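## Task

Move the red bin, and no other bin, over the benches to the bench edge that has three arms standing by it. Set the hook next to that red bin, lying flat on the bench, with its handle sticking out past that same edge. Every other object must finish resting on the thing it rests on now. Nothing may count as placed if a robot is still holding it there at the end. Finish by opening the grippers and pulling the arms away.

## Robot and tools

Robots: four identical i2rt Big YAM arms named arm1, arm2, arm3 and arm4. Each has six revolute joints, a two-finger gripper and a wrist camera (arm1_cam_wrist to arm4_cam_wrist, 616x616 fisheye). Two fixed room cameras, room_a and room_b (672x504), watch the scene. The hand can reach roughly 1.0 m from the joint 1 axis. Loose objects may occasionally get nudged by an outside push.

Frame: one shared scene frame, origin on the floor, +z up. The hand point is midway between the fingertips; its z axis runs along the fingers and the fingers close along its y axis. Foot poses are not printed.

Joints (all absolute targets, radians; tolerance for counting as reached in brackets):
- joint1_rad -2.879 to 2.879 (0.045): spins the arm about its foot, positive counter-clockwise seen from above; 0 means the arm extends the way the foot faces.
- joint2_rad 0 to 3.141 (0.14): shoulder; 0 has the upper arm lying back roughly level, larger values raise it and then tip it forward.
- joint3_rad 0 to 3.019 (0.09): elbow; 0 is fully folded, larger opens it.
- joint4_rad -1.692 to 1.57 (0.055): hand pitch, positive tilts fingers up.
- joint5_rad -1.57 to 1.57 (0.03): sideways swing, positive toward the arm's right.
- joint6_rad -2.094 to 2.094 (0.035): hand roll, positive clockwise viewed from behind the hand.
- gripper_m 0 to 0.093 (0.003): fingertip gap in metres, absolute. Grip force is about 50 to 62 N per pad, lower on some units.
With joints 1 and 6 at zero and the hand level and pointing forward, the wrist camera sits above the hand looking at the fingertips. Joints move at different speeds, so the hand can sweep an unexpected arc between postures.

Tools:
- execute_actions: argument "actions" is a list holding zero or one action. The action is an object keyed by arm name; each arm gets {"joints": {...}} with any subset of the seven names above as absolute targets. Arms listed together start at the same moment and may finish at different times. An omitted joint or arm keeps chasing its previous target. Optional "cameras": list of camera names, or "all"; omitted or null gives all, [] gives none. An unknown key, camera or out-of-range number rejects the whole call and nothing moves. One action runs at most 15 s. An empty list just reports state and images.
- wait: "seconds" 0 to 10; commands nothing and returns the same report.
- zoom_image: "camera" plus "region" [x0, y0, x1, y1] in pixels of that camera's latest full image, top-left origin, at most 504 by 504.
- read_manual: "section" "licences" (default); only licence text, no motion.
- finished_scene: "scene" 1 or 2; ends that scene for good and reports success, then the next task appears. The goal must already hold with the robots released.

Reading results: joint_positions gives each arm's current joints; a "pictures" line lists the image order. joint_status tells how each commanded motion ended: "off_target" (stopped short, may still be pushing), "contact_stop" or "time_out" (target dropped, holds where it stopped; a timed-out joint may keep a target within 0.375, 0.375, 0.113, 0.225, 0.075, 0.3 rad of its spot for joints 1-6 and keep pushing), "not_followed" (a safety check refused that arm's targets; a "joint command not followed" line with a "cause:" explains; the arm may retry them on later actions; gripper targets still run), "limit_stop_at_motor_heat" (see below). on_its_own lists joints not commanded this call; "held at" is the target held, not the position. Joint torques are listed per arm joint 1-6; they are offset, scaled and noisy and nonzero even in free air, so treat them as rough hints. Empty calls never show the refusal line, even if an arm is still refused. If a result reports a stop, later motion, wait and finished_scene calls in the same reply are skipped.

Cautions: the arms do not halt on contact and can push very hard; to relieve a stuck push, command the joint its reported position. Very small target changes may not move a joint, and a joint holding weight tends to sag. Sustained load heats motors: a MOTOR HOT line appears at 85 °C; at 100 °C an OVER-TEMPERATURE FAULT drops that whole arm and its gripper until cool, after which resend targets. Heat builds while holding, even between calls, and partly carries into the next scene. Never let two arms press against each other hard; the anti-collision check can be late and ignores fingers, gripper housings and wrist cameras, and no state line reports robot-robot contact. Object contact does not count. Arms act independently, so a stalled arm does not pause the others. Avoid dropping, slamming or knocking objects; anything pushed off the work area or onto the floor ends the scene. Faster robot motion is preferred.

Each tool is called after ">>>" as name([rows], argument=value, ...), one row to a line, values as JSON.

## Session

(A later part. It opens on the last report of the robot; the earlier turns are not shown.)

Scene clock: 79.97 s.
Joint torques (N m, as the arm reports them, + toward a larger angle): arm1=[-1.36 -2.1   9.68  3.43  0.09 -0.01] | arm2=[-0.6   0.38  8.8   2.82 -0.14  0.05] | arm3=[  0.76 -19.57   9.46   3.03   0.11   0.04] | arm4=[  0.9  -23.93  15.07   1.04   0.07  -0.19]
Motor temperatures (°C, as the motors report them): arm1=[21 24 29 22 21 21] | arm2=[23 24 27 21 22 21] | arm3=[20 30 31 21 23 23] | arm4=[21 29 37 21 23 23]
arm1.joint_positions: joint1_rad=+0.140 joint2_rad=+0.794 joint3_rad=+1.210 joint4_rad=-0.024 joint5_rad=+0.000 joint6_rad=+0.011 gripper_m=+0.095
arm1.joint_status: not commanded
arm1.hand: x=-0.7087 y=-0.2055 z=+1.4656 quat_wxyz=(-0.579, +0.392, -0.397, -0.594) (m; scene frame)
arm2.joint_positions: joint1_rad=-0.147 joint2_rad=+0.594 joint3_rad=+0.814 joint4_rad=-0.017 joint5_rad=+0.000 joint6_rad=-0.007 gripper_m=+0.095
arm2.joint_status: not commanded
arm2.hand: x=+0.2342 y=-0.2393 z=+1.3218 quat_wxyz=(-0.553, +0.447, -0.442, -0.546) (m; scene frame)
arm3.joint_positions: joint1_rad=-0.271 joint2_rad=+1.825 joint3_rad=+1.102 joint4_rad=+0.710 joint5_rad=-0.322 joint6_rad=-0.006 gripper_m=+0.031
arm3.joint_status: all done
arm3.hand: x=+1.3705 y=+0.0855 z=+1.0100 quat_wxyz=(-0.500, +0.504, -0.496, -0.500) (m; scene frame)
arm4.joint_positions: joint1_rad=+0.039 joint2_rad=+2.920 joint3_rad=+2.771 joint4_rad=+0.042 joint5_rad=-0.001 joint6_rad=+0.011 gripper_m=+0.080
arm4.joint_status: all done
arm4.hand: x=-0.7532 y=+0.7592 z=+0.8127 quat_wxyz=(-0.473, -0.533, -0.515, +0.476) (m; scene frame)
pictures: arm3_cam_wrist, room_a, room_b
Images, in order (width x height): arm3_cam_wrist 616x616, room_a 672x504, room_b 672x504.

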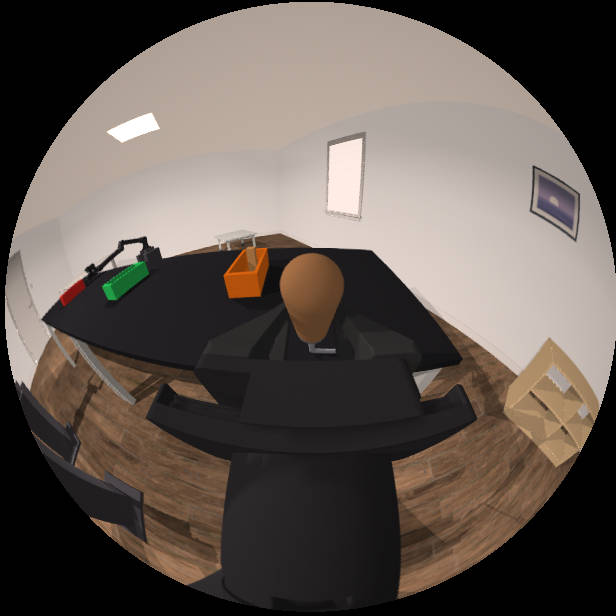

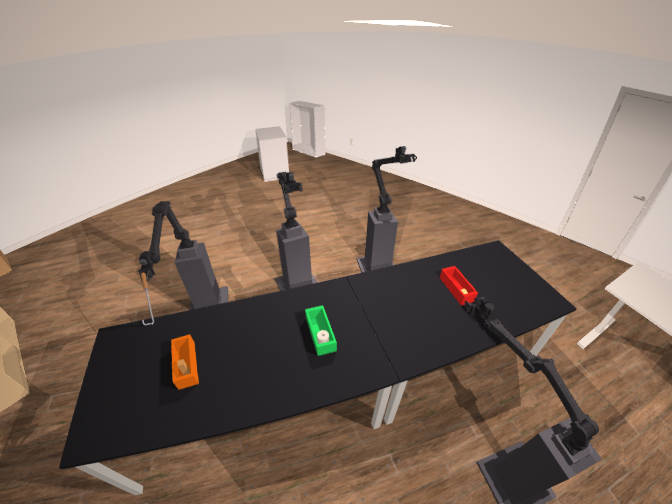

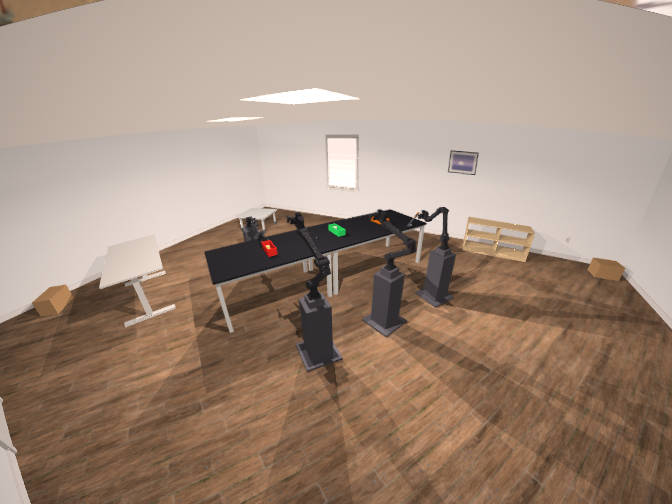

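>>> execute_actions([
  {"arm3":{"joints":{"joint1_rad":0.36,"joint5_rad":0.32}},"arm4":{"joints":{"joint2_rad":1.2,"joint3_rad":1.5}},"arm1":{"joints":{"joint1_rad":0.175,"joint2_rad":2.3,"joint3_rad":2.92,"joint4_rad":-0.88,"joint6_rad":1.571}}},
], cameras=[])

>>> execute_actions([
  {"arm3":{"joints":{"joint1_rad":0.73,"joint2_rad":2.33,"joint3_rad":2.05,"joint4_rad":0.34,"joint5_rad":0.68}},"arm1":{"joints":{"joint2_rad":2.72}}},
], cameras=["arm3_cam_wrist","arm1_cam_wrist","room_a"])

Scene clock: 90.07 s.
Joint torques (N m, as the arm reports them, + toward a larger angle): arm1=[  0.18 -22.06  13.64   2.12   0.11   0.16] | arm2=[-0.86  0.35  8.79  2.87 -0.14  0.03] | arm3=[  0.72 -19.85   9.28   2.75   0.1    0.06] | arm4=[ 0.81 -7.23  8.21  1.1   0.06 -0.19]
Motor temperatures (°C, as the motors report them): arm1=[21 24 30 22 21 21] | arm2=[23 23 27 21 22 21] | arm3=[20 29 29 21 23 23] | arm4=[21 30 39 21 23 23]
arm1.joint_positions: joint1_rad=+0.167 joint2_rad=+2.294 joint3_rad=+2.880 joint4_rad=-0.869 joint5_rad=+0.000 joint6_rad=+1.559 gripper_m=+0.095
arm1.joint_status: all done
arm1.hand: x=-0.7386 y=+0.2892 z=+1.2782 quat_wxyz=(+0.010, +0.017, -0.801, -0.598) (m; scene frame)
arm2.joint_positions: joint1_rad=-0.147 joint2_rad=+0.594 joint3_rad=+0.814 joint4_rad=-0.017 joint5_rad=+0.000 joint6_rad=-0.007 gripper_m=+0.095
arm2.joint_status: not commanded
arm2.hand: x=+0.2342 y=-0.2393 z=+1.3218 quat_wxyz=(-0.553, +0.447, -0.442, -0.546) (m; scene frame)
arm3.joint_positions: joint1_rad=+0.360 joint2_rad=+1.825 joint3_rad=+1.102 joint4_rad=+0.713 joint5_rad=+0.317 joint6_rad=-0.008 gripper_m=+0.031
arm3.joint_status: all done
arm3.hand: x=+1.0350 y=+0.0857 z=+1.0089 quat_wxyz=(-0.505, +0.503, -0.496, -0.496) (m; scene frame)
arm4.joint_positions: joint1_rad=+0.039 joint2_rad=+1.183 joint3_rad=+1.516 joint4_rad=+0.033 joint5_rad=-0.001 joint6_rad=+0.011 gripper_m=+0.080
arm4.joint_status: all done
arm4.hand: x=-0.7447 y=+1.2595 z=+1.4649 quat_wxyz=(-0.582, -0.406, -0.391, +0.586) (m; scene frame)
pictures: none
No camera images: the call's "cameras" was empty. Leave "cameras" out to get every camera's image.

Scene clock: 91.90 s.
Joint torques (N m, as the arm reports them, + toward a larger angle): arm1=[  0.2  -26.83  14.22   2.23   0.14   0.15] | arm2=[-0.94  0.2   8.87  2.99 -0.16  0.02] | arm3=[  0.87 -30.2   17.77   3.05   0.09   0.  ] | arm4=[ 0.8  -7.23  8.25  1.09  0.06 -0.19]
Motor temperatures (°C, as the motors report them): arm1=[21 25 31 22 21 21] | arm2=[23 23 27 21 22 21] | arm3=[20 29 30 21 23 23] | arm4=[21 30 38 21 23 23]
arm1.joint_positions: joint1_rad=+0.167 joint2_rad=+2.725 joint3_rad=+2.889 joint4_rad=-0.878 joint5_rad=+0.000 joint6_rad=+1.561 gripper_m=+0.095
arm1.joint_status: all done
arm1.hand: x=-0.7442 y=+0.3674 z=+0.8889 quat_wxyz=(+0.009, +0.020, -0.910, -0.413) (m; scene frame)
arm2.joint_positions: joint1_rad=-0.147 joint2_rad=+0.594 joint3_rad=+0.814 joint4_rad=-0.017 joint5_rad=+0.000 joint6_rad=-0.007 gripper_m=+0.095
arm2.joint_status: not commanded
arm2.hand: x=+0.2342 y=-0.2393 z=+1.3218 quat_wxyz=(-0.553, +0.447, -0.442, -0.546) (m; scene frame)
arm3.joint_positions: joint1_rad=+0.722 joint2_rad=+2.358 joint3_rad=+1.974 joint4_rad=+0.319 joint5_rad=+0.679 joint6_rad=-0.004 gripper_m=+0.031
arm3.joint_status: all done
arm3.hand: x=+0.7235 y=+0.1666 z=+0.9766 quat_wxyz=(-0.503, +0.521, -0.497, -0.478) (m; scene frame)
arm4.joint_positions: joint1_rad=+0.039 joint2_rad=+1.183 joint3_rad=+1.516 joint4_rad=+0.033 joint5_rad=-0.001 joint6_rad=+0.011 gripper_m=+0.080
arm4.joint_status: not commanded
arm4.hand: x=-0.7447 y=+1.2595 z=+1.4649 quat_wxyz=(-0.582, -0.406, -0.391, +0.586) (m; scene frame)
pictures: arm1_cam_wrist, arm3_cam_wrist, room_a
Images, in order (width x height): arm1_cam_wrist 616x616, arm3_cam_wrist 616x616, room_a 672x504.

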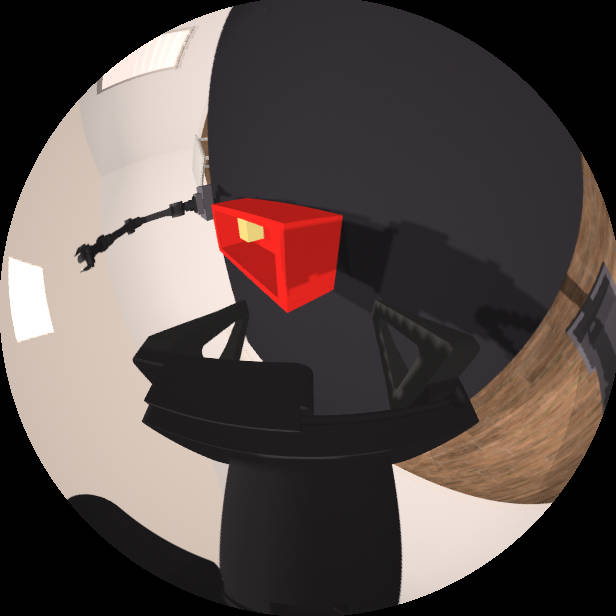

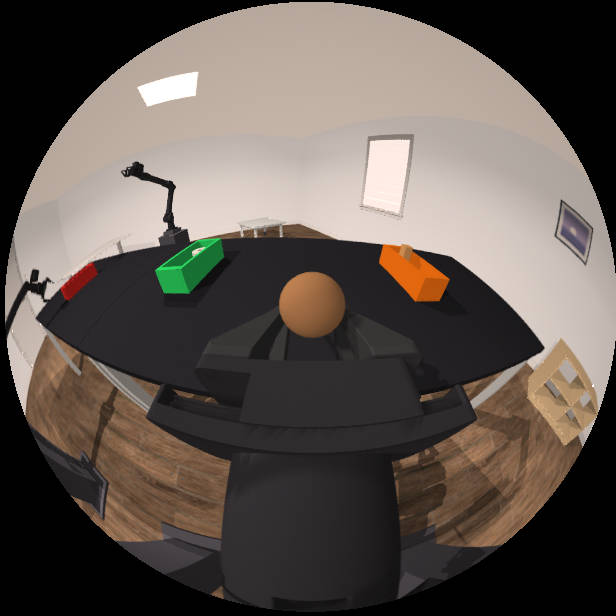

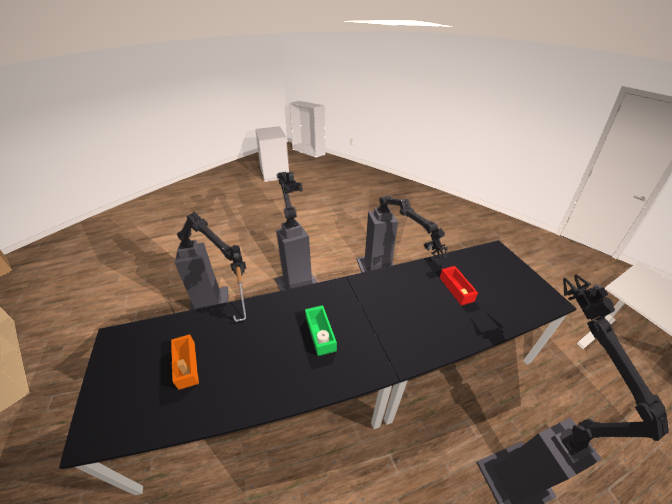

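>>> execute_actions([
  {"arm3":{"joints":{"joint2_rad":2.53,"joint3_rad":2.02,"joint4_rad":0.55}},"arm1":{"joints":{"joint2_rad":1.0,"joint3_rad":1.3,"joint4_rad":0,"joint6_rad":0}},"arm2":{"joints":{"joint6_rad":-1.571}}},
], cameras=[])

>>> execute_actions([
  {"arm3":{"joints":{"joint2_rad":2.66,"joint3_rad":2.0,"joint4_rad":0.7}}},
], cameras=["arm3_cam_wrist","room_a"])

Scene clock: 102.70 s.
Joint torques (N m, as the arm reports them, + toward a larger angle): arm1=[ 0.02 -6.43 11.08  2.73  0.09 -0.04] | arm2=[-1.15  0.28  8.76  2.94 -0.11 -0.04] | arm3=[  0.78 -29.35  14.14   2.77   0.02   0.09] | arm4=[ 0.8  -7.25  8.27  1.1   0.06 -0.19]
Motor temperatures (°C, as the motors report them): arm1=[21 28 32 22 21 21] | arm2=[23 23 27 21 22 21] | arm3=[20 31 34 22 23 23] | arm4=[21 27 35 21 23 23]
arm1.joint_positions: joint1_rad=+0.167 joint2_rad=+1.009 joint3_rad=+1.301 joint4_rad=-0.004 joint5_rad=+0.000 joint6_rad=+0.012 gripper_m=+0.095
arm1.joint_status: all done
arm1.hand: x=-0.7228 y=-0.1080 z=+1.4353 quat_wxyz=(-0.550, +0.428, -0.421, -0.580) (m; scene frame)
arm2.joint_positions: joint1_rad=-0.147 joint2_rad=+0.594 joint3_rad=+0.814 joint4_rad=-0.017 joint5_rad=+0.000 joint6_rad=-1.563 gripper_m=+0.095
arm2.joint_status: all done
arm2.hand: x=+0.2342 y=-0.2393 z=+1.3218 quat_wxyz=(-0.778, +0.629, -0.001, -0.001) (m; scene frame)
arm3.joint_positions: joint1_rad=+0.723 joint2_rad=+2.538 joint3_rad=+1.974 joint4_rad=+0.533 joint5_rad=+0.680 joint6_rad=-0.009 gripper_m=+0.031
arm3.joint_status: all done
arm3.hand: x=+0.7214 y=+0.1699 z=+0.8624 quat_wxyz=(-0.506, +0.511, -0.495, -0.488) (m; scene frame)
arm4.joint_positions: joint1_rad=+0.039 joint2_rad=+1.183 joint3_rad=+1.516 joint4_rad=+0.033 joint5_rad=-0.001 joint6_rad=+0.011 gripper_m=+0.080
arm4.joint_status: not commanded
arm4.hand: x=-0.7447 y=+1.2595 z=+1.4649 quat_wxyz=(-0.582, -0.406, -0.391, +0.586) (m; scene frame)
pictures: none
No camera images: the call's "cameras" was empty. Leave "cameras" out to get every camera's image.

Scene clock: 103.77 s.
Joint torques (N m, as the arm reports them, + toward a larger angle): arm1=[ 0.07 -6.53 11.09  2.73  0.09 -0.01] | arm2=[-0.54 -0.08  8.77  2.84 -0.1  -0.02] | arm3=[  1.22 -29.3   11.86   2.68   0.02   0.07] | arm4=[ 0.81 -7.23  8.27  1.1   0.06 -0.19]
Motor temperatures (°C, as the motors report them): arm1=[21 28 32 22 21 21] | arm2=[23 23 27 21 22 21] | arm3=[20 31 34 22 23 23] | arm4=[21 27 34 21 23 23]
arm1.joint_positions: joint1_rad=+0.167 joint2_rad=+1.009 joint3_rad=+1.301 joint4_rad=-0.004 joint5_rad=+0.000 joint6_rad=+0.011 gripper_m=+0.095
arm1.joint_status: not commanded
arm1.hand: x=-0.7228 y=-0.1080 z=+1.4353 quat_wxyz=(-0.550, +0.428, -0.421, -0.580) (m; scene frame)
arm2.joint_positions: joint1_rad=-0.147 joint2_rad=+0.594 joint3_rad=+0.814 joint4_rad=-0.017 joint5_rad=+0.000 joint6_rad=-1.563 gripper_m=+0.095
arm2.joint_status: not commanded
arm2.hand: x=+0.2342 y=-0.2393 z=+1.3218 quat_wxyz=(-0.778, +0.629, -0.001, -0.001) (m; scene frame)
arm3.joint_positions: joint1_rad=+0.723 joint2_rad=+2.662 joint3_rad=+1.974 joint4_rad=+0.684 joint5_rad=+0.679 joint6_rad=-0.009 gripper_m=+0.031
arm3.joint_status: all done
arm3.hand: x=+0.7284 y=+0.1625 z=+0.7847 quat_wxyz=(-0.507, +0.502, -0.494, -0.498) (m; scene frame)
arm4.joint_positions: joint1_rad=+0.039 joint2_rad=+1.183 joint3_rad=+1.516 joint4_rad=+0.033 joint5_rad=-0.001 joint6_rad=+0.011 gripper_m=+0.080
arm4.joint_status: not commanded
arm4.hand: x=-0.7447 y=+1.2595 z=+1.4649 quat_wxyz=(-0.582, -0.406, -0.391, +0.586) (m; scene frame)
pictures: arm3_cam_wrist, room_a
Images, in order (width x height): arm3_cam_wrist 616x616, room_a 672x504.

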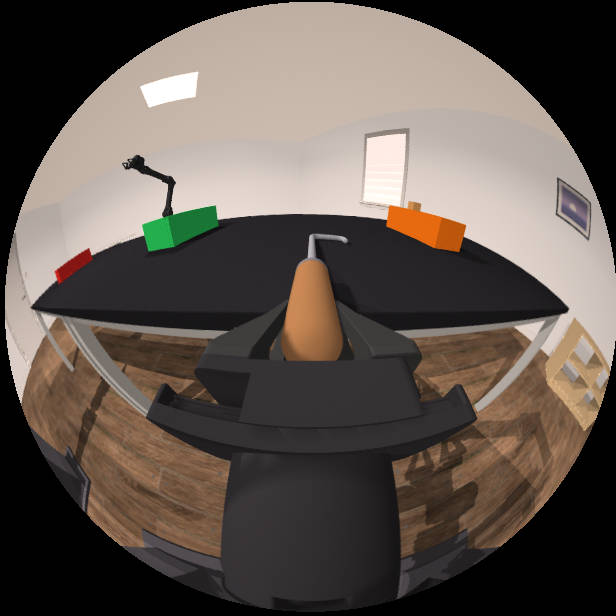

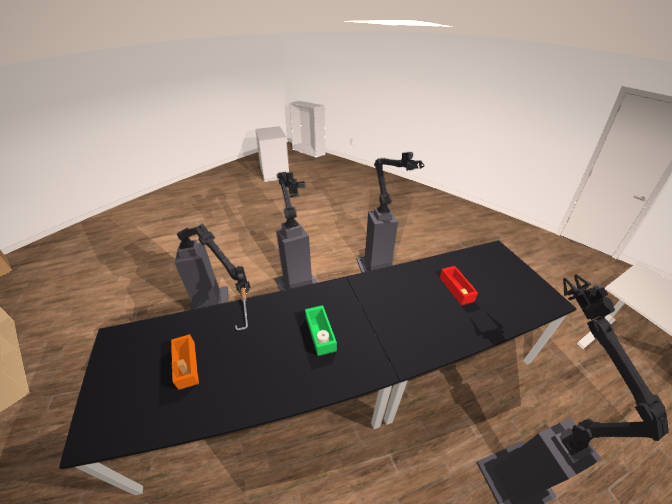

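>>> execute_actions([
  {"arm3":{"joints":{"gripper_m":0.093}},"arm2":{"joints":{"joint6_rad":0}}},
], cameras=[])

>>> execute_actions([
  {"arm3":{"joints":{"joint2_rad":0.8}}},
], cameras=[])

>>> execute_actions([
  {"arm3":{"joints":{"joint1_rad":-0.6,"joint3_rad":1.2,"joint5_rad":0}},"arm2":{"joints":{"joint1_rad":-0.97,"joint2_rad":2.524,"joint3_rad":1.6,"joint4_rad":0.94,"joint5_rad":-0.82}}},
], cameras=["arm2_cam_wrist","room_a"])

Scene clock: 113.27 s.
Joint torques (N m, as the arm reports them, + toward a larger angle): arm1=[ 0.05 -6.53 11.09  2.72  0.09 -0.01] | arm2=[-0.91  0.08  8.76  2.89 -0.13  0.07] | arm3=[  0.88 -29.21  11.8    2.63   0.04   0.06] | arm4=[ 0.82 -7.24  8.26  1.11  0.06 -0.19]
Motor temperatures (°C, as the motors report them): arm1=[21 27 32 22 21 21] | arm2=[23 23 27 21 22 21] | arm3=[20 32 33 22 23 23] | arm4=[21 26 33 21 23 23]
arm1.joint_positions: joint1_rad=+0.167 joint2_rad=+1.009 joint3_rad=+1.301 joint4_rad=-0.004 joint5_rad=+0.000 joint6_rad=+0.011 gripper_m=+0.095
arm1.joint_status: not commanded
arm1.hand: x=-0.7228 y=-0.1080 z=+1.4353 quat_wxyz=(-0.550, +0.428, -0.421, -0.580) (m; scene frame)
arm2.joint_positions: joint1_rad=-0.147 joint2_rad=+0.594 joint3_rad=+0.814 joint4_rad=-0.017 joint5_rad=+0.000 joint6_rad=-0.008 gripper_m=+0.095
arm2.joint_status: all done
arm2.hand: x=+0.2342 y=-0.2393 z=+1.3218 quat_wxyz=(-0.553, +0.447, -0.442, -0.546) (m; scene frame)
arm3.joint_positions: joint1_rad=+0.723 joint2_rad=+2.662 joint3_rad=+1.974 joint4_rad=+0.687 joint5_rad=+0.679 joint6_rad=-0.009 gripper_m=+0.093
arm3.joint_status: all done
arm3.hand: x=+0.7284 y=+0.1626 z=+0.7855 quat_wxyz=(-0.507, +0.500, -0.494, -0.499) (m; scene frame)
arm4.joint_positions: joint1_rad=+0.039 joint2_rad=+1.183 joint3_rad=+1.516 joint4_rad=+0.033 joint5_rad=-0.001 joint6_rad=+0.011 gripper_m=+0.080
arm4.joint_status: not commanded
arm4.hand: x=-0.7447 y=+1.2595 z=+1.4649 quat_wxyz=(-0.582, -0.406, -0.391, +0.586) (m; scene frame)
pictures: none
No camera images: the call's "cameras" was empty. Leave "cameras" out to get every camera's image.

Scene clock: 115.60 s.
Joint torques (N m, as the arm reports them, + toward a larger angle): arm1=[ 0.03 -6.56 11.09  2.74  0.09 -0.01] | arm2=[-0.72  0.34  8.85  2.78 -0.14  0.06] | arm3=[ 1.53  6.67  2.45 -1.3  -0.37  0.02] | arm4=[ 0.81 -7.23  8.27  1.1   0.06 -0.19]
Motor temperatures (°C, as the motors report them): arm1=[21 26 32 22 21 21] | arm2=[23 23 27 21 22 21] | arm3=[20 32 32 21 23 23] | arm4=[21 26 33 21 23 23]
arm1.joint_positions: joint1_rad=+0.167 joint2_rad=+1.009 joint3_rad=+1.301 joint4_rad=-0.004 joint5_rad=+0.000 joint6_rad=+0.011 gripper_m=+0.095
arm1.joint_status: not commanded
arm1.hand: x=-0.7228 y=-0.1080 z=+1.4353 quat_wxyz=(-0.550, +0.428, -0.421, -0.580) (m; scene frame)
arm2.joint_positions: joint1_rad=-0.147 joint2_rad=+0.594 joint3_rad=+0.814 joint4_rad=-0.017 joint5_rad=+0.000 joint6_rad=-0.007 gripper_m=+0.095
arm2.joint_status: not commanded
arm2.hand: x=+0.2342 y=-0.2393 z=+1.3218 quat_wxyz=(-0.553, +0.447, -0.442, -0.546) (m; scene frame)
arm3.joint_positions: joint1_rad=+0.723 joint2_rad=+0.810 joint3_rad=+2.001 joint4_rad=+0.704 joint5_rad=+0.678 joint6_rad=-0.009 gripper_m=+0.093
arm3.joint_status: all done
arm3.hand: x=+1.3548 y=-0.6334 z=+1.7804 quat_wxyz=(-0.356, -0.278, -0.225, -0.863) (m; scene frame)
arm4.joint_positions: joint1_rad=+0.039 joint2_rad=+1.183 joint3_rad=+1.516 joint4_rad=+0.033 joint5_rad=-0.001 joint6_rad=+0.011 gripper_m=+0.080
arm4.joint_status: not commanded
arm4.hand: x=-0.7447 y=+1.2595 z=+1.4649 quat_wxyz=(-0.582, -0.406, -0.391, +0.586) (m; scene frame)
pictures: none
No camera images: the call's "cameras" was empty. Leave "cameras" out to get every camera's image.

Scene clock: 117.77 s.
Joint torques (N m, as the arm reports them, + toward a larger angle): arm1=[ 0.09 -6.54 11.09  2.73  0.09 -0.01] | arm2=[ -0.12 -20.35   7.63   2.56  -0.23   0.01] | arm3=[ 0.08 -0.68  9.73  0.88 -0.12  0.05] | arm4=[ 0.82 -7.21  8.26  1.11  0.06 -0.19]
Motor temperatures (°C, as the motors report them): arm1=[21 26 32 22 21 21] | arm2=[23 24 28 21 22 21] | arm3=[20 31 31 21 23 23] | arm4=[21 25 33 21 23 23]
arm1.joint_positions: joint1_rad=+0.167 joint2_rad=+1.009 joint3_rad=+1.301 joint4_rad=-0.004 joint5_rad=+0.000 joint6_rad=+0.011 gripper_m=+0.095
arm1.joint_status: not commanded
arm1.hand: x=-0.7228 y=-0.1080 z=+1.4353 quat_wxyz=(-0.550, +0.428, -0.421, -0.580) (m; scene frame)
arm2.joint_positions: joint1_rad=-0.977 joint2_rad=+2.525 joint3_rad=+1.584 joint4_rad=+0.925 joint5_rad=-0.818 joint6_rad=-0.005 gripper_m=+0.095
arm2.joint_status: all done
arm2.hand: x=+0.7328 y=+0.0278 z=+0.7768 quat_wxyz=(-0.502, +0.497, -0.504, -0.496) (m; scene frame)
arm3.joint_positions: joint1_rad=-0.593 joint2_rad=+0.797 joint3_rad=+1.198 joint4_rad=+0.696 joint5_rad=+0.004 joint6_rad=-0.008 gripper_m=+0.093
arm3.joint_status: all done
arm3.hand: x=+1.3613 y=-0.3936 z=+1.5964 quat_wxyz=(-0.871, +0.101, -0.205, -0.434) (m; scene frame)
arm4.joint_positions: joint1_rad=+0.039 joint2_rad=+1.183 joint3_rad=+1.516 joint4_rad=+0.033 joint5_rad=-0.001 joint6_rad=+0.011 gripper_m=+0.080
arm4.joint_status: not commanded
arm4.hand: x=-0.7447 y=+1.2595 z=+1.4649 quat_wxyz=(-0.582, -0.406, -0.391, +0.586) (m; scene frame)
pictures: arm2_cam_wrist, room_a
Images, in order (width x height): arm2_cam_wrist 616x616, room_a 672x504.

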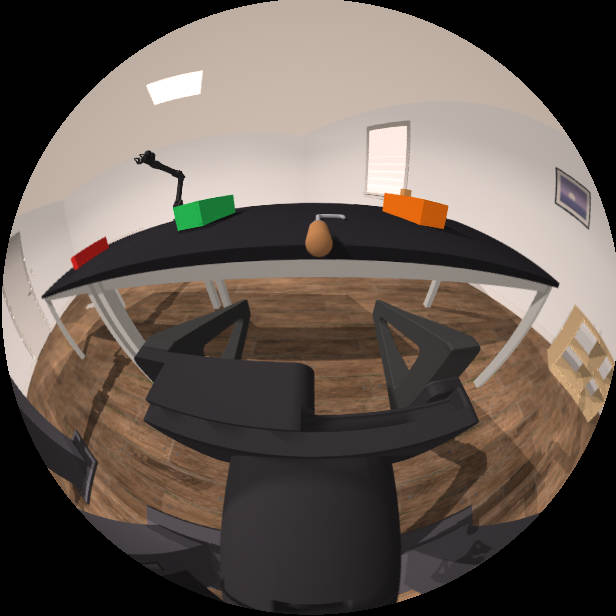

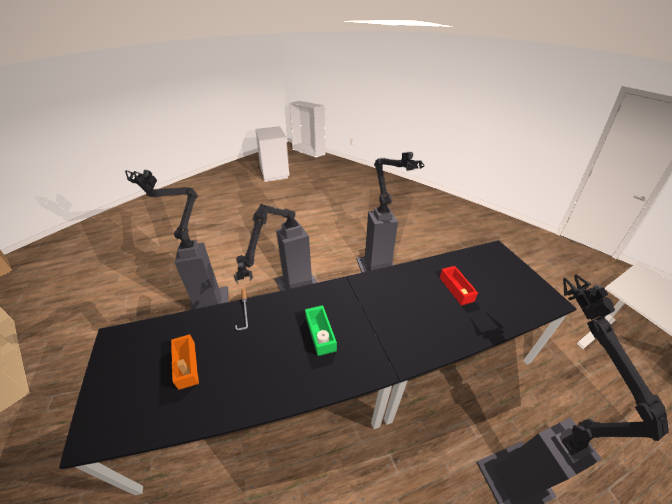

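>>> execute_actions([
  {"arm2":{"joints":{"joint1_rad":-0.863,"joint2_rad":2.68,"joint3_rad":2.04,"joint4_rad":0.66,"joint5_rad":-0.716}}},
], cameras=["arm2_cam_wrist"])

Scene clock: 123.57 s.
Joint torques (N m, as the arm reports them, + toward a larger angle): arm1=[ 0.03 -6.54 11.08  2.73  0.09 -0.01] | arm2=[ -1.16 -21.3   10.92   1.79  -0.07   0.03] | arm3=[ 0.22 -0.54  9.91  0.8  -0.15  0.07] | arm4=[ 0.8  -7.25  8.26  1.1   0.06 -0.19]
Motor temperatures (°C, as the motors report them): arm1=[21 26 32 22 21 21] | arm2=[23 25 28 21 22 21] | arm3=[20 29 31 21 23 23] | arm4=[21 25 33 21 23 23]
arm1.joint_positions: joint1_rad=+0.167 joint2_rad=+1.009 joint3_rad=+1.301 joint4_rad=-0.004 joint5_rad=+0.000 joint6_rad=+0.011 gripper_m=+0.095
arm1.joint_status: not commanded
arm1.hand: x=-0.7228 y=-0.1080 z=+1.4353 quat_wxyz=(-0.550, +0.428, -0.421, -0.580) (m; scene frame)
arm2.joint_positions: joint1_rad=-0.853 joint2_rad=+2.662 joint3_rad=+2.005 joint4_rad=+0.669 joint5_rad=-0.717 joint6_rad=-0.005 gripper_m=+0.095
arm2.joint_status: all done
arm2.hand: x=+0.7322 y=+0.1585 z=+0.8097 quat_wxyz=(-0.506, +0.503, -0.489, -0.502) (m; scene frame)
arm3.joint_positions: joint1_rad=-0.593 joint2_rad=+0.797 joint3_rad=+1.198 joint4_rad=+0.696 joint5_rad=+0.004 joint6_rad=-0.008 gripper_m=+0.093
arm3.joint_status: not commanded
arm3.hand: x=+1.3613 y=-0.3936 z=+1.5964 quat_wxyz=(-0.871, +0.101, -0.205, -0.434) (m; scene frame)
arm4.joint_positions: joint1_rad=+0.039 joint2_rad=+1.183 joint3_rad=+1.516 joint4_rad=+0.033 joint5_rad=-0.001 joint6_rad=+0.011 gripper_m=+0.080
arm4.joint_status: not commanded
arm4.hand: x=-0.7447 y=+1.2595 z=+1.4649 quat_wxyz=(-0.582, -0.406, -0.391, +0.586) (m; scene frame)
pictures: arm2_cam_wrist
Images, in order (width x height): arm2_cam_wrist 616x616.

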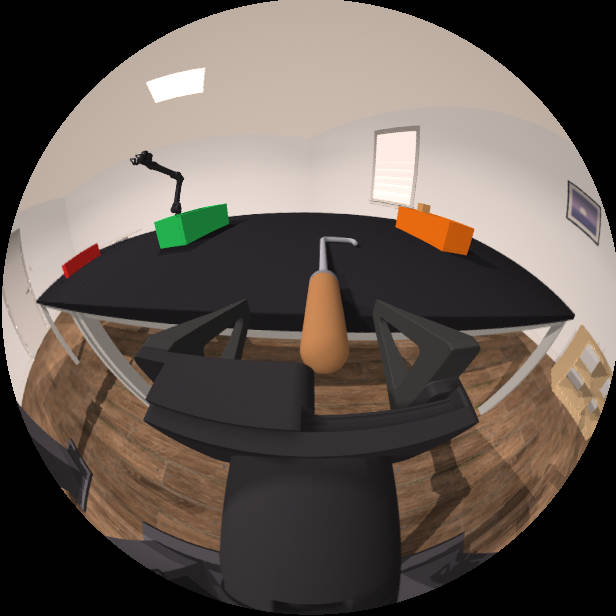

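>>> execute_actions([
  {"arm2":{"joints":{"joint1_rad":-0.872,"joint2_rad":2.72,"joint3_rad":2.07}}},
], cameras=["arm2_cam_wrist"])

Scene clock: 127.80 s.
Joint torques (N m, as the arm reports them, + toward a larger angle): arm1=[ 0.06 -6.53 11.08  2.73  0.09 -0.01] | arm2=[ -1.71 -20.61  11.56   1.78  -0.1    0.  ] | arm3=[ 0.27 -0.48  9.83  0.81 -0.13  0.06] | arm4=[ 0.81 -7.24  8.27  1.1   0.06 -0.19]
Motor temperatures (°C, as the motors report them): arm1=[21 25 32 22 21 21] | arm2=[23 26 29 21 22 21] | arm3=[20 29 30 21 23 23] | arm4=[21 25 33 21 23 23]
arm1.joint_positions: joint1_rad=+0.167 joint2_rad=+1.009 joint3_rad=+1.301 joint4_rad=-0.004 joint5_rad=+0.000 joint6_rad=+0.011 gripper_m=+0.095
arm1.joint_status: not commanded
arm1.hand: x=-0.7228 y=-0.1080 z=+1.4353 quat_wxyz=(-0.550, +0.428, -0.421, -0.580) (m; scene frame)
arm2.joint_positions: joint1_rad=-0.860 joint2_rad=+2.688 joint3_rad=+2.026 joint4_rad=+0.669 joint5_rad=-0.717 joint6_rad=-0.005 gripper_m=+0.095
arm2.joint_status: all done
arm2.hand: x=+0.7384 y=+0.1563 z=+0.7971 quat_wxyz=(-0.506, +0.501, -0.493, -0.500) (m; scene frame)
arm3.joint_positions: joint1_rad=-0.593 joint2_rad=+0.797 joint3_rad=+1.198 joint4_rad=+0.696 joint5_rad=+0.004 joint6_rad=-0.008 gripper_m=+0.093
arm3.joint_status: not commanded
arm3.hand: x=+1.3613 y=-0.3936 z=+1.5964 quat_wxyz=(-0.871, +0.101, -0.205, -0.434) (m; scene frame)
arm4.joint_positions: joint1_rad=+0.039 joint2_rad=+1.183 joint3_rad=+1.516 joint4_rad=+0.033 joint5_rad=-0.001 joint6_rad=+0.011 gripper_m=+0.080
arm4.joint_status: not commanded
arm4.hand: x=-0.7447 y=+1.2595 z=+1.4649 quat_wxyz=(-0.582, -0.406, -0.391, +0.586) (m; scene frame)
pictures: arm2_cam_wrist
Images, in order (width x height): arm2_cam_wrist 616x616.

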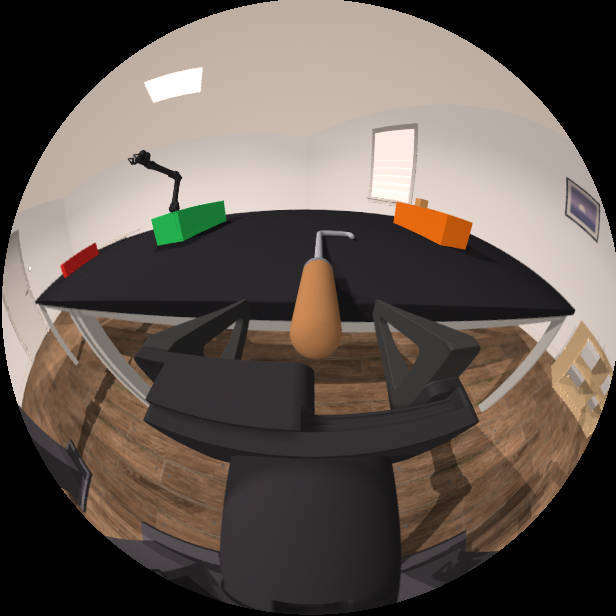

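Slightly lower, close, small lift and roll.

>>> execute_actions([
  {"arm2":{"joints":{"joint4_rad":0.625}}},
], cameras=[])

>>> execute_actions([
  {"arm2":{"joints":{"gripper_m":0}}},
], cameras=[])

>>> execute_actions([
  {"arm2":{"joints":{"joint2_rad":2.63,"joint6_rad":-1.571}}},
], cameras=["arm2_cam_wrist"])

>>> execute_actions([
  {"arm2":{"joints":{"joint2_rad":2.35,"joint4_rad":0.36}}},
], cameras=["arm2_cam_wrist","room_a"])

Scene clock: 133.93 s.
Joint torques (N m, as the arm reports them, + toward a larger angle): arm1=[ 0.02 -6.54 11.09  2.73  0.09 -0.01] | arm2=[ -1.8  -20.91  11.57   1.78  -0.09   0.04] | arm3=[ 0.35 -0.73  9.85  0.86 -0.12  0.06] | arm4=[ 0.78 -7.25  8.27  1.11  0.06 -0.19]
Motor temperatures (°C, as the motors report them): arm1=[21 25 32 22 21 21] | arm2=[23 28 30 21 22 21] | arm3=[20 28 30 21 23 23] | arm4=[21 25 32 21 23 23]
arm1.joint_positions: joint1_rad=+0.167 joint2_rad=+1.009 joint3_rad=+1.301 joint4_rad=-0.004 joint5_rad=+0.000 joint6_rad=+0.011 gripper_m=+0.095
arm1.joint_status: not commanded
arm1.hand: x=-0.7228 y=-0.1080 z=+1.4353 quat_wxyz=(-0.550, +0.428, -0.421, -0.580) (m; scene frame)
arm2.joint_positions: joint1_rad=-0.860 joint2_rad=+2.689 joint3_rad=+2.026 joint4_rad=+0.636 joint5_rad=-0.717 joint6_rad=-0.005 gripper_m=+0.095
arm2.joint_status: all done
arm2.hand: x=+0.7384 y=+0.1563 z=+0.7901 quat_wxyz=(-0.494, +0.502, -0.504, -0.499) (m; scene frame)
arm3.joint_positions: joint1_rad=-0.593 joint2_rad=+0.797 joint3_rad=+1.198 joint4_rad=+0.696 joint5_rad=+0.004 joint6_rad=-0.008 gripper_m=+0.093
arm3.joint_status: not commanded
arm3.hand: x=+1.3613 y=-0.3936 z=+1.5964 quat_wxyz=(-0.871, +0.101, -0.205, -0.434) (m; scene frame)
arm4.joint_positions: joint1_rad=+0.039 joint2_rad=+1.183 joint3_rad=+1.516 joint4_rad=+0.033 joint5_rad=-0.001 joint6_rad=+0.011 gripper_m=+0.080
arm4.joint_status: not commanded
arm4.hand: x=-0.7447 y=+1.2595 z=+1.4649 quat_wxyz=(-0.582, -0.406, -0.391, +0.586) (m; scene frame)
pictures: none
No camera images: the call's "cameras" was empty. Leave "cameras" out to get every camera's image.

Scene clock: 134.67 s.
Joint torques (N m, as the arm reports them, + toward a larger angle): arm1=[ 0.05 -6.54 11.08  2.73  0.09 -0.01] | arm2=[ -1.17 -21.08  11.63   1.68  -0.14   0.02] | arm3=[ 0.05 -0.59  9.89  0.86 -0.14  0.04] | arm4=[ 0.81 -7.24  8.27  1.1   0.06 -0.19]
Motor temperatures (°C, as the motors report them): arm1=[21 25 32 22 21 21] | arm2=[23 28 30 21 22 21] | arm3=[20 28 30 21 23 23] | arm4=[21 25 32 21 23 23]
arm1.joint_positions: joint1_rad=+0.167 joint2_rad=+1.009 joint3_rad=+1.301 joint4_rad=-0.004 joint5_rad=+0.000 joint6_rad=+0.011 gripper_m=+0.095
arm1.joint_status: not commanded
arm1.hand: x=-0.7228 y=-0.1080 z=+1.4353 quat_wxyz=(-0.550, +0.428, -0.421, -0.580) (m; scene frame)
arm2.joint_positions: joint1_rad=-0.861 joint2_rad=+2.689 joint3_rad=+2.026 joint4_rad=+0.635 joint5_rad=-0.716 joint6_rad=-0.005 gripper_m=+0.031
arm2.joint_status: gripper_m off_target (ended at +0.031, target +0.000)
arm2.hand: x=+0.7392 y=+0.1560 z=+0.7902 quat_wxyz=(-0.495, +0.502, -0.505, -0.499) (m; scene frame)
arm3.joint_positions: joint1_rad=-0.593 joint2_rad=+0.797 joint3_rad=+1.198 joint4_rad=+0.696 joint5_rad=+0.004 joint6_rad=-0.008 gripper_m=+0.093
arm3.joint_status: not commanded
arm3.hand: x=+1.3613 y=-0.3936 z=+1.5964 quat_wxyz=(-0.871, +0.101, -0.205, -0.434) (m; scene frame)
arm4.joint_positions: joint1_rad=+0.039 joint2_rad=+1.183 joint3_rad=+1.516 joint4_rad=+0.033 joint5_rad=-0.001 joint6_rad=+0.011 gripper_m=+0.080
arm4.joint_status: not commanded
arm4.hand: x=-0.7447 y=+1.2595 z=+1.4649 quat_wxyz=(-0.582, -0.406, -0.391, +0.586) (m; scene frame)
pictures: none
No camera images: the call's "cameras" was empty. Leave "cameras" out to get every camera's image.

Scene clock: 136.83 s.
Joint torques (N m, as the arm reports them, + toward a larger angle): arm1=[ 0.03 -6.56 11.08  2.73  0.09 -0.01] | arm2=[ -1.44 -25.35  11.74   2.73  -0.15  -0.02] | arm3=[-0.26 -0.78  9.85  0.81 -0.14  0.06] | arm4=[ 0.79 -7.24  8.26  1.1   0.06 -0.19]
Motor temperatures (°C, as the motors report them): arm1=[21 25 32 22 21 21] | arm2=[23 28 30 21 22 21] | arm3=[20 27 30 21 23 23] | arm4=[21 25 32 21 23 23]
arm1.joint_positions: joint1_rad=+0.167 joint2_rad=+1.009 joint3_rad=+1.301 joint4_rad=-0.004 joint5_rad=+0.000 joint6_rad=+0.011 gripper_m=+0.095
arm1.joint_status: not commanded
arm1.hand: x=-0.7228 y=-0.1080 z=+1.4353 quat_wxyz=(-0.550, +0.428, -0.421, -0.580) (m; scene frame)
arm2.joint_positions: joint1_rad=-0.861 joint2_rad=+2.669 joint3_rad=+2.026 joint4_rad=+0.607 joint5_rad=-0.716 joint6_rad=-1.561 gripper_m=+0.031
arm2.joint_status: all done
arm2.hand: x=+0.7407 y=+0.1577 z=+0.8017 quat_wxyz=(-0.700, +0.714, -0.010, -0.010) (m; scene frame)
arm3.joint_positions: joint1_rad=-0.593 joint2_rad=+0.797 joint3_rad=+1.198 joint4_rad=+0.696 joint5_rad=+0.004 joint6_rad=-0.008 gripper_m=+0.093
arm3.joint_status: not commanded
arm3.hand: x=+1.3613 y=-0.3936 z=+1.5964 quat_wxyz=(-0.871, +0.101, -0.205, -0.434) (m; scene frame)
arm4.joint_positions: joint1_rad=+0.039 joint2_rad=+1.183 joint3_rad=+1.516 joint4_rad=+0.033 joint5_rad=-0.001 joint6_rad=+0.011 gripper_m=+0.080
arm4.joint_status: not commanded
arm4.hand: x=-0.7447 y=+1.2595 z=+1.4649 quat_wxyz=(-0.582, -0.406, -0.391, +0.586) (m; scene frame)
pictures: arm2_cam_wrist
Images, in order (width x height): arm2_cam_wrist 616x616.

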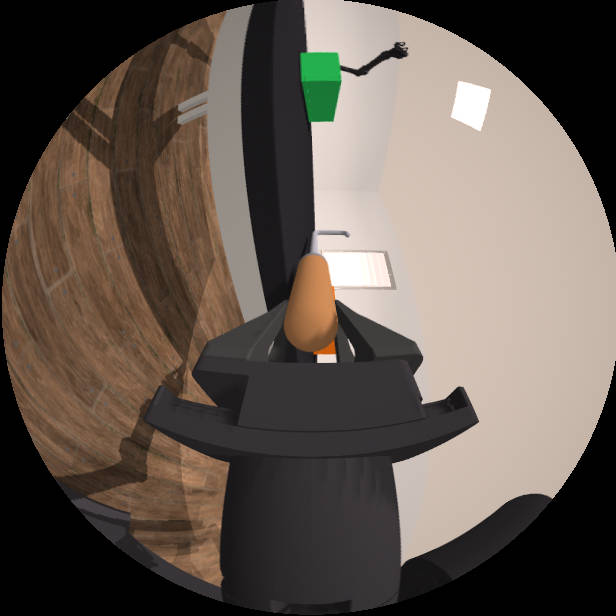

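Scene clock: 138.67 s.
Joint torques (N m, as the arm reports them, + toward a larger angle): arm1=[ 0.06 -6.53 11.09  2.73  0.09 -0.01] | arm2=[ -1.77 -24.79  12.82   3.09  -0.16  -0.01] | arm3=[ 0.24 -0.62  9.78  0.73 -0.14  0.06] | arm4=[ 0.81 -7.24  8.27  1.11  0.07 -0.19]
Motor temperatures (°C, as the motors report them): arm1=[21 25 32 22 21 21] | arm2=[23 29 30 21 22 21] | arm3=[20 27 30 21 23 23] | arm4=[21 25 32 21 23 23]
arm1.joint_positions: joint1_rad=+0.167 joint2_rad=+1.009 joint3_rad=+1.301 joint4_rad=-0.004 joint5_rad=+0.000 joint6_rad=+0.011 gripper_m=+0.095
arm1.joint_status: not commanded
arm1.hand: x=-0.7228 y=-0.1080 z=+1.4353 quat_wxyz=(-0.550, +0.428, -0.421, -0.580) (m; scene frame)
arm2.joint_positions: joint1_rad=-0.861 joint2_rad=+2.389 joint3_rad=+2.026 joint4_rad=+0.336 joint5_rad=-0.716 joint6_rad=-1.563 gripper_m=+0.031
arm2.joint_status: all done
arm2.hand: x=+0.7438 y=+0.1609 z=+0.9941 quat_wxyz=(-0.703, +0.712, -0.007, -0.008) (m; scene frame)
arm3.joint_positions: joint1_rad=-0.593 joint2_rad=+0.797 joint3_rad=+1.198 joint4_rad=+0.696 joint5_rad=+0.004 joint6_rad=-0.008 gripper_m=+0.093
arm3.joint_status: not commanded
arm3.hand: x=+1.3613 y=-0.3936 z=+1.5964 quat_wxyz=(-0.871, +0.101, -0.205, -0.434) (m; scene frame)
arm4.joint_positions: joint1_rad=+0.039 joint2_rad=+1.183 joint3_rad=+1.516 joint4_rad=+0.033 joint5_rad=-0.001 joint6_rad=+0.011 gripper_m=+0.080
arm4.joint_status: not commanded
arm4.hand: x=-0.7447 y=+1.2595 z=+1.4649 quat_wxyz=(-0.582, -0.406, -0.391, +0.586) (m; scene frame)
pictures: arm2_cam_wrist, room_a
Images, in order (width x height): arm2_cam_wrist 616x616, room_a 672x504.

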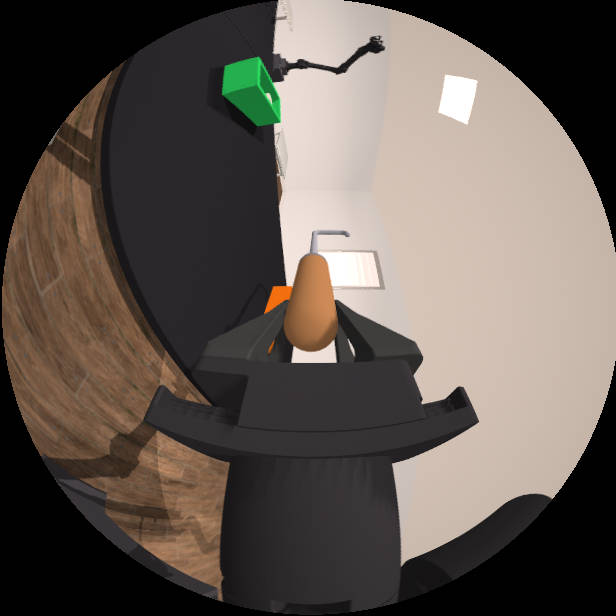

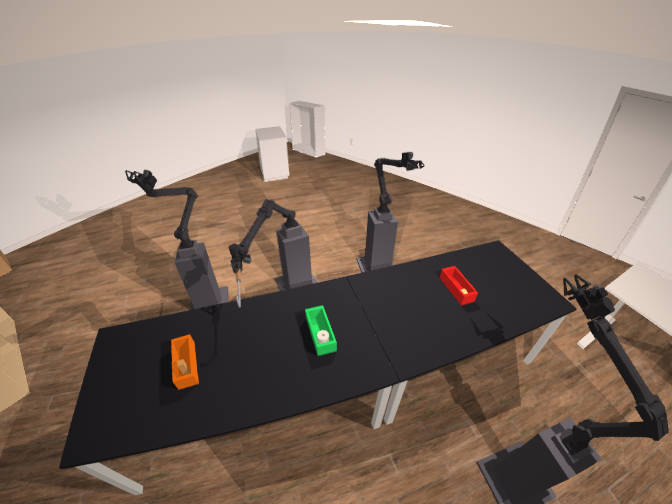

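>>> execute_actions([
  {"arm2":{"joints":{"joint1_rad":0.585,"joint5_rad":0.735}}},
], cameras=[])

>>> execute_actions([
  {"arm2":{"joints":{"joint2_rad":2.65,"joint4_rad":0.65}}},
], cameras=["arm2_cam_wrist","room_a"])

Scene clock: 147.77 s.
Joint torques (N m, as the arm reports them, + toward a larger angle): arm1=[ 0.05 -6.58 11.1   2.73  0.09 -0.01] | arm2=[ -0.38 -24.86  12.89   3.3   -0.06   0.48] | arm3=[ 0.13 -0.65  9.87  0.73 -0.13  0.06] | arm4=[ 0.82 -7.25  8.26  1.1   0.06 -0.19]
Motor temperatures (°C, as the motors report them): arm1=[21 25 32 22 21 21] | arm2=[23 31 32 21 22 21] | arm3=[20 27 30 21 23 23] | arm4=[21 24 33 21 23 23]
arm1.joint_positions: joint1_rad=+0.167 joint2_rad=+1.009 joint3_rad=+1.301 joint4_rad=-0.004 joint5_rad=+0.000 joint6_rad=+0.011 gripper_m=+0.095
arm1.joint_status: not commanded
arm1.hand: x=-0.7228 y=-0.1080 z=+1.4353 quat_wxyz=(-0.550, +0.428, -0.421, -0.580) (m; scene frame)
arm2.joint_positions: joint1_rad=+0.581 joint2_rad=+2.389 joint3_rad=+2.026 joint4_rad=+0.334 joint5_rad=+0.734 joint6_rad=-1.611 gripper_m=+0.031
arm2.joint_status: all done
arm2.hand: x=-0.2786 y=+0.1558 z=+0.9888 quat_wxyz=(-0.702, +0.712, +0.020, +0.025) (m; scene frame)
arm3.joint_positions: joint1_rad=-0.593 joint2_rad=+0.797 joint3_rad=+1.198 joint4_rad=+0.696 joint5_rad=+0.004 joint6_rad=-0.008 gripper_m=+0.093
arm3.joint_status: not commanded
arm3.hand: x=+1.3613 y=-0.3936 z=+1.5964 quat_wxyz=(-0.871, +0.101, -0.205, -0.434) (m; scene frame)
arm4.joint_positions: joint1_rad=+0.039 joint2_rad=+1.183 joint3_rad=+1.516 joint4_rad=+0.033 joint5_rad=-0.001 joint6_rad=+0.011 gripper_m=+0.080
arm4.joint_status: not commanded
arm4.hand: x=-0.7447 y=+1.2595 z=+1.4649 quat_wxyz=(-0.582, -0.406, -0.391, +0.586) (m; scene frame)
pictures: none
No camera images: the call's "cameras" was empty. Leave "cameras" out to get every camera's image.

Scene clock: 148.97 s.
Joint torques (N m, as the arm reports them, + toward a larger angle): arm1=[ 0.05 -6.54 11.09  2.72  0.09 -0.01] | arm2=[ -0.31 -24.45  11.57   2.44  -0.1    0.26] | arm3=[ 0.23 -0.44  9.86  0.74 -0.13  0.05] | arm4=[ 0.78 -7.26  8.27  1.11  0.06 -0.19]
Motor temperatures (°C, as the motors report them): arm1=[21 25 32 22 21 21] | arm2=[23 31 32 21 22 21] | arm3=[20 27 30 21 23 23] | arm4=[21 24 33 21 23 23]
arm1.joint_positions: joint1_rad=+0.167 joint2_rad=+1.009 joint3_rad=+1.301 joint4_rad=-0.004 joint5_rad=+0.000 joint6_rad=+0.011 gripper_m=+0.095
arm1.joint_status: not commanded
arm1.hand: x=-0.7228 y=-0.1080 z=+1.4353 quat_wxyz=(-0.550, +0.428, -0.421, -0.580) (m; scene frame)
arm2.joint_positions: joint1_rad=+0.581 joint2_rad=+2.677 joint3_rad=+2.027 joint4_rad=+0.645 joint5_rad=+0.734 joint6_rad=-1.588 gripper_m=+0.031
arm2.joint_status: all done
arm2.hand: x=-0.2731 y=+0.1521 z=+0.7976 quat_wxyz=(-0.708, +0.706, +0.006, +0.012) (m; scene frame)
arm3.joint_positions: joint1_rad=-0.593 joint2_rad=+0.797 joint3_rad=+1.198 joint4_rad=+0.696 joint5_rad=+0.004 joint6_rad=-0.008 gripper_m=+0.093
arm3.joint_status: not commanded
arm3.hand: x=+1.3613 y=-0.3936 z=+1.5964 quat_wxyz=(-0.871, +0.101, -0.205, -0.434) (m; scene frame)
arm4.joint_positions: joint1_rad=+0.039 joint2_rad=+1.183 joint3_rad=+1.516 joint4_rad=+0.033 joint5_rad=-0.001 joint6_rad=+0.011 gripper_m=+0.080
arm4.joint_status: not commanded
arm4.hand: x=-0.7447 y=+1.2595 z=+1.4649 quat_wxyz=(-0.582, -0.406, -0.391, +0.586) (m; scene frame)
pictures: arm2_cam_wrist, room_a
Images, in order (width x height): arm2_cam_wrist 616x616, room_a 672x504.

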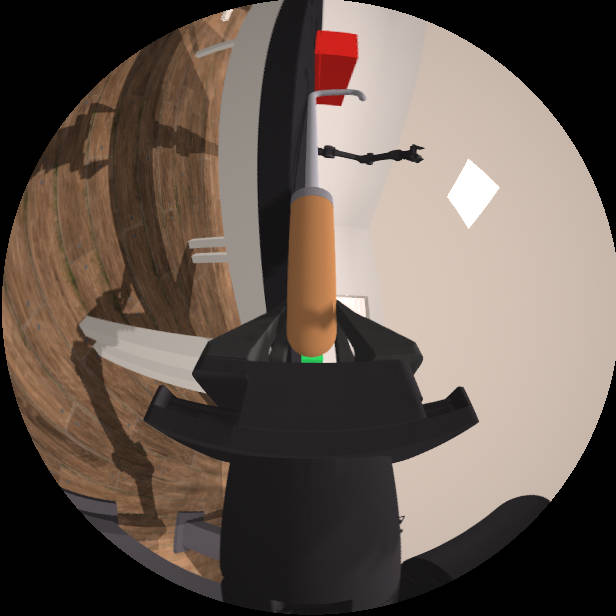

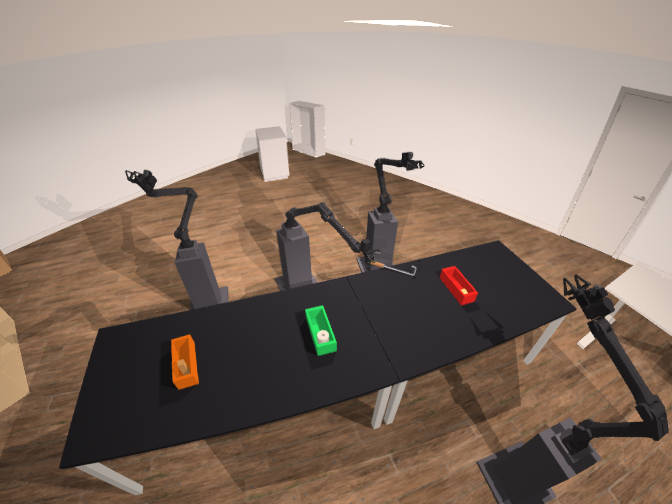

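It swung; rolling back lets gravity straighten it.

>>> execute_actions([
  {"arm2":{"joints":{"joint6_rad":0}}},
], cameras=["arm2_cam_wrist","room_a"])

Scene clock: 153.97 s.
Joint torques (N m, as the arm reports them, + toward a larger angle): arm1=[ 0.06 -6.57 11.08  2.73  0.09 -0.01] | arm2=[ -0.25 -24.69  11.55   3.12  -0.17   0.02] | arm3=[ 0.29 -0.48  9.91  0.78 -0.15  0.04] | arm4=[ 0.82 -7.25  8.27  1.1   0.06 -0.19]
Motor temperatures (°C, as the motors report them): arm1=[21 25 32 22 21 21] | arm2=[23 32 32 21 22 21] | arm3=[20 27 30 21 23 23] | arm4=[21 24 33 21 23 23]
arm1.joint_positions: joint1_rad=+0.167 joint2_rad=+1.009 joint3_rad=+1.301 joint4_rad=-0.004 joint5_rad=+0.000 joint6_rad=+0.011 gripper_m=+0.095
arm1.joint_status: not commanded
arm1.hand: x=-0.7228 y=-0.1080 z=+1.4353 quat_wxyz=(-0.550, +0.428, -0.421, -0.580) (m; scene frame)
arm2.joint_positions: joint1_rad=+0.581 joint2_rad=+2.677 joint3_rad=+2.027 joint4_rad=+0.626 joint5_rad=+0.737 joint6_rad=-0.005 gripper_m=+0.031
arm2.joint_status: all done
arm2.hand: x=-0.2726 y=+0.1522 z=+0.7945 quat_wxyz=(-0.507, +0.506, -0.499, -0.489) (m; scene frame)
arm3.joint_positions: joint1_rad=-0.593 joint2_rad=+0.797 joint3_rad=+1.198 joint4_rad=+0.696 joint5_rad=+0.004 joint6_rad=-0.008 gripper_m=+0.093
arm3.joint_status: not commanded
arm3.hand: x=+1.3613 y=-0.3936 z=+1.5964 quat_wxyz=(-0.871, +0.101, -0.205, -0.434) (m; scene frame)
arm4.joint_positions: joint1_rad=+0.039 joint2_rad=+1.183 joint3_rad=+1.516 joint4_rad=+0.033 joint5_rad=-0.001 joint6_rad=+0.011 gripper_m=+0.080
arm4.joint_status: not commanded
arm4.hand: x=-0.7447 y=+1.2595 z=+1.4649 quat_wxyz=(-0.582, -0.406, -0.391, +0.586) (m; scene frame)
pictures: arm2_cam_wrist, room_a
Images, in order (width x height): arm2_cam_wrist 616x616, room_a 672x504.

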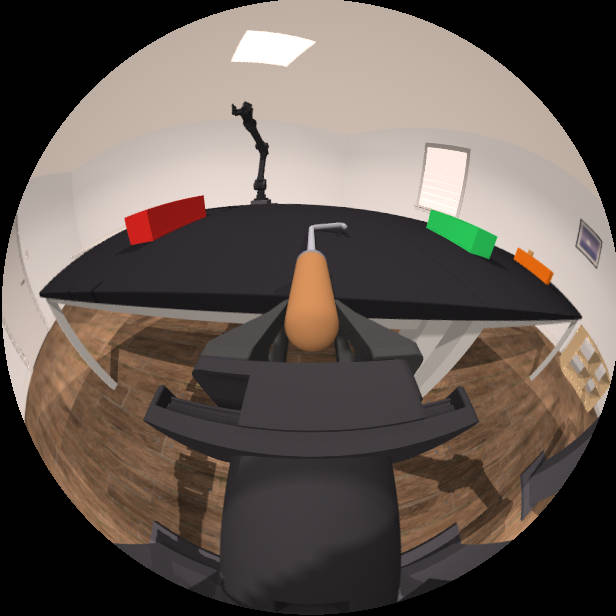

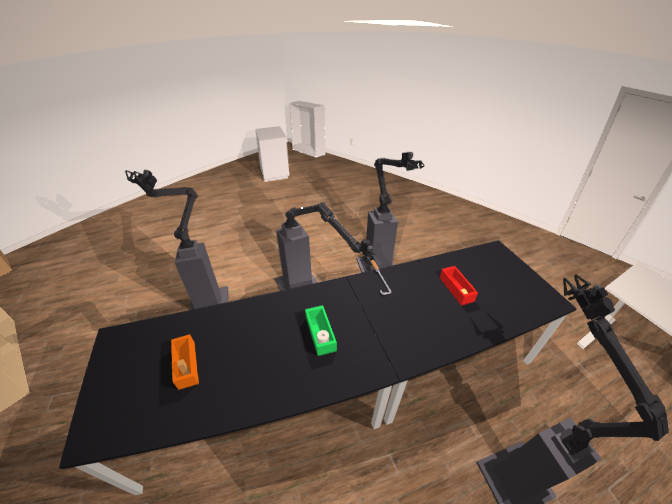

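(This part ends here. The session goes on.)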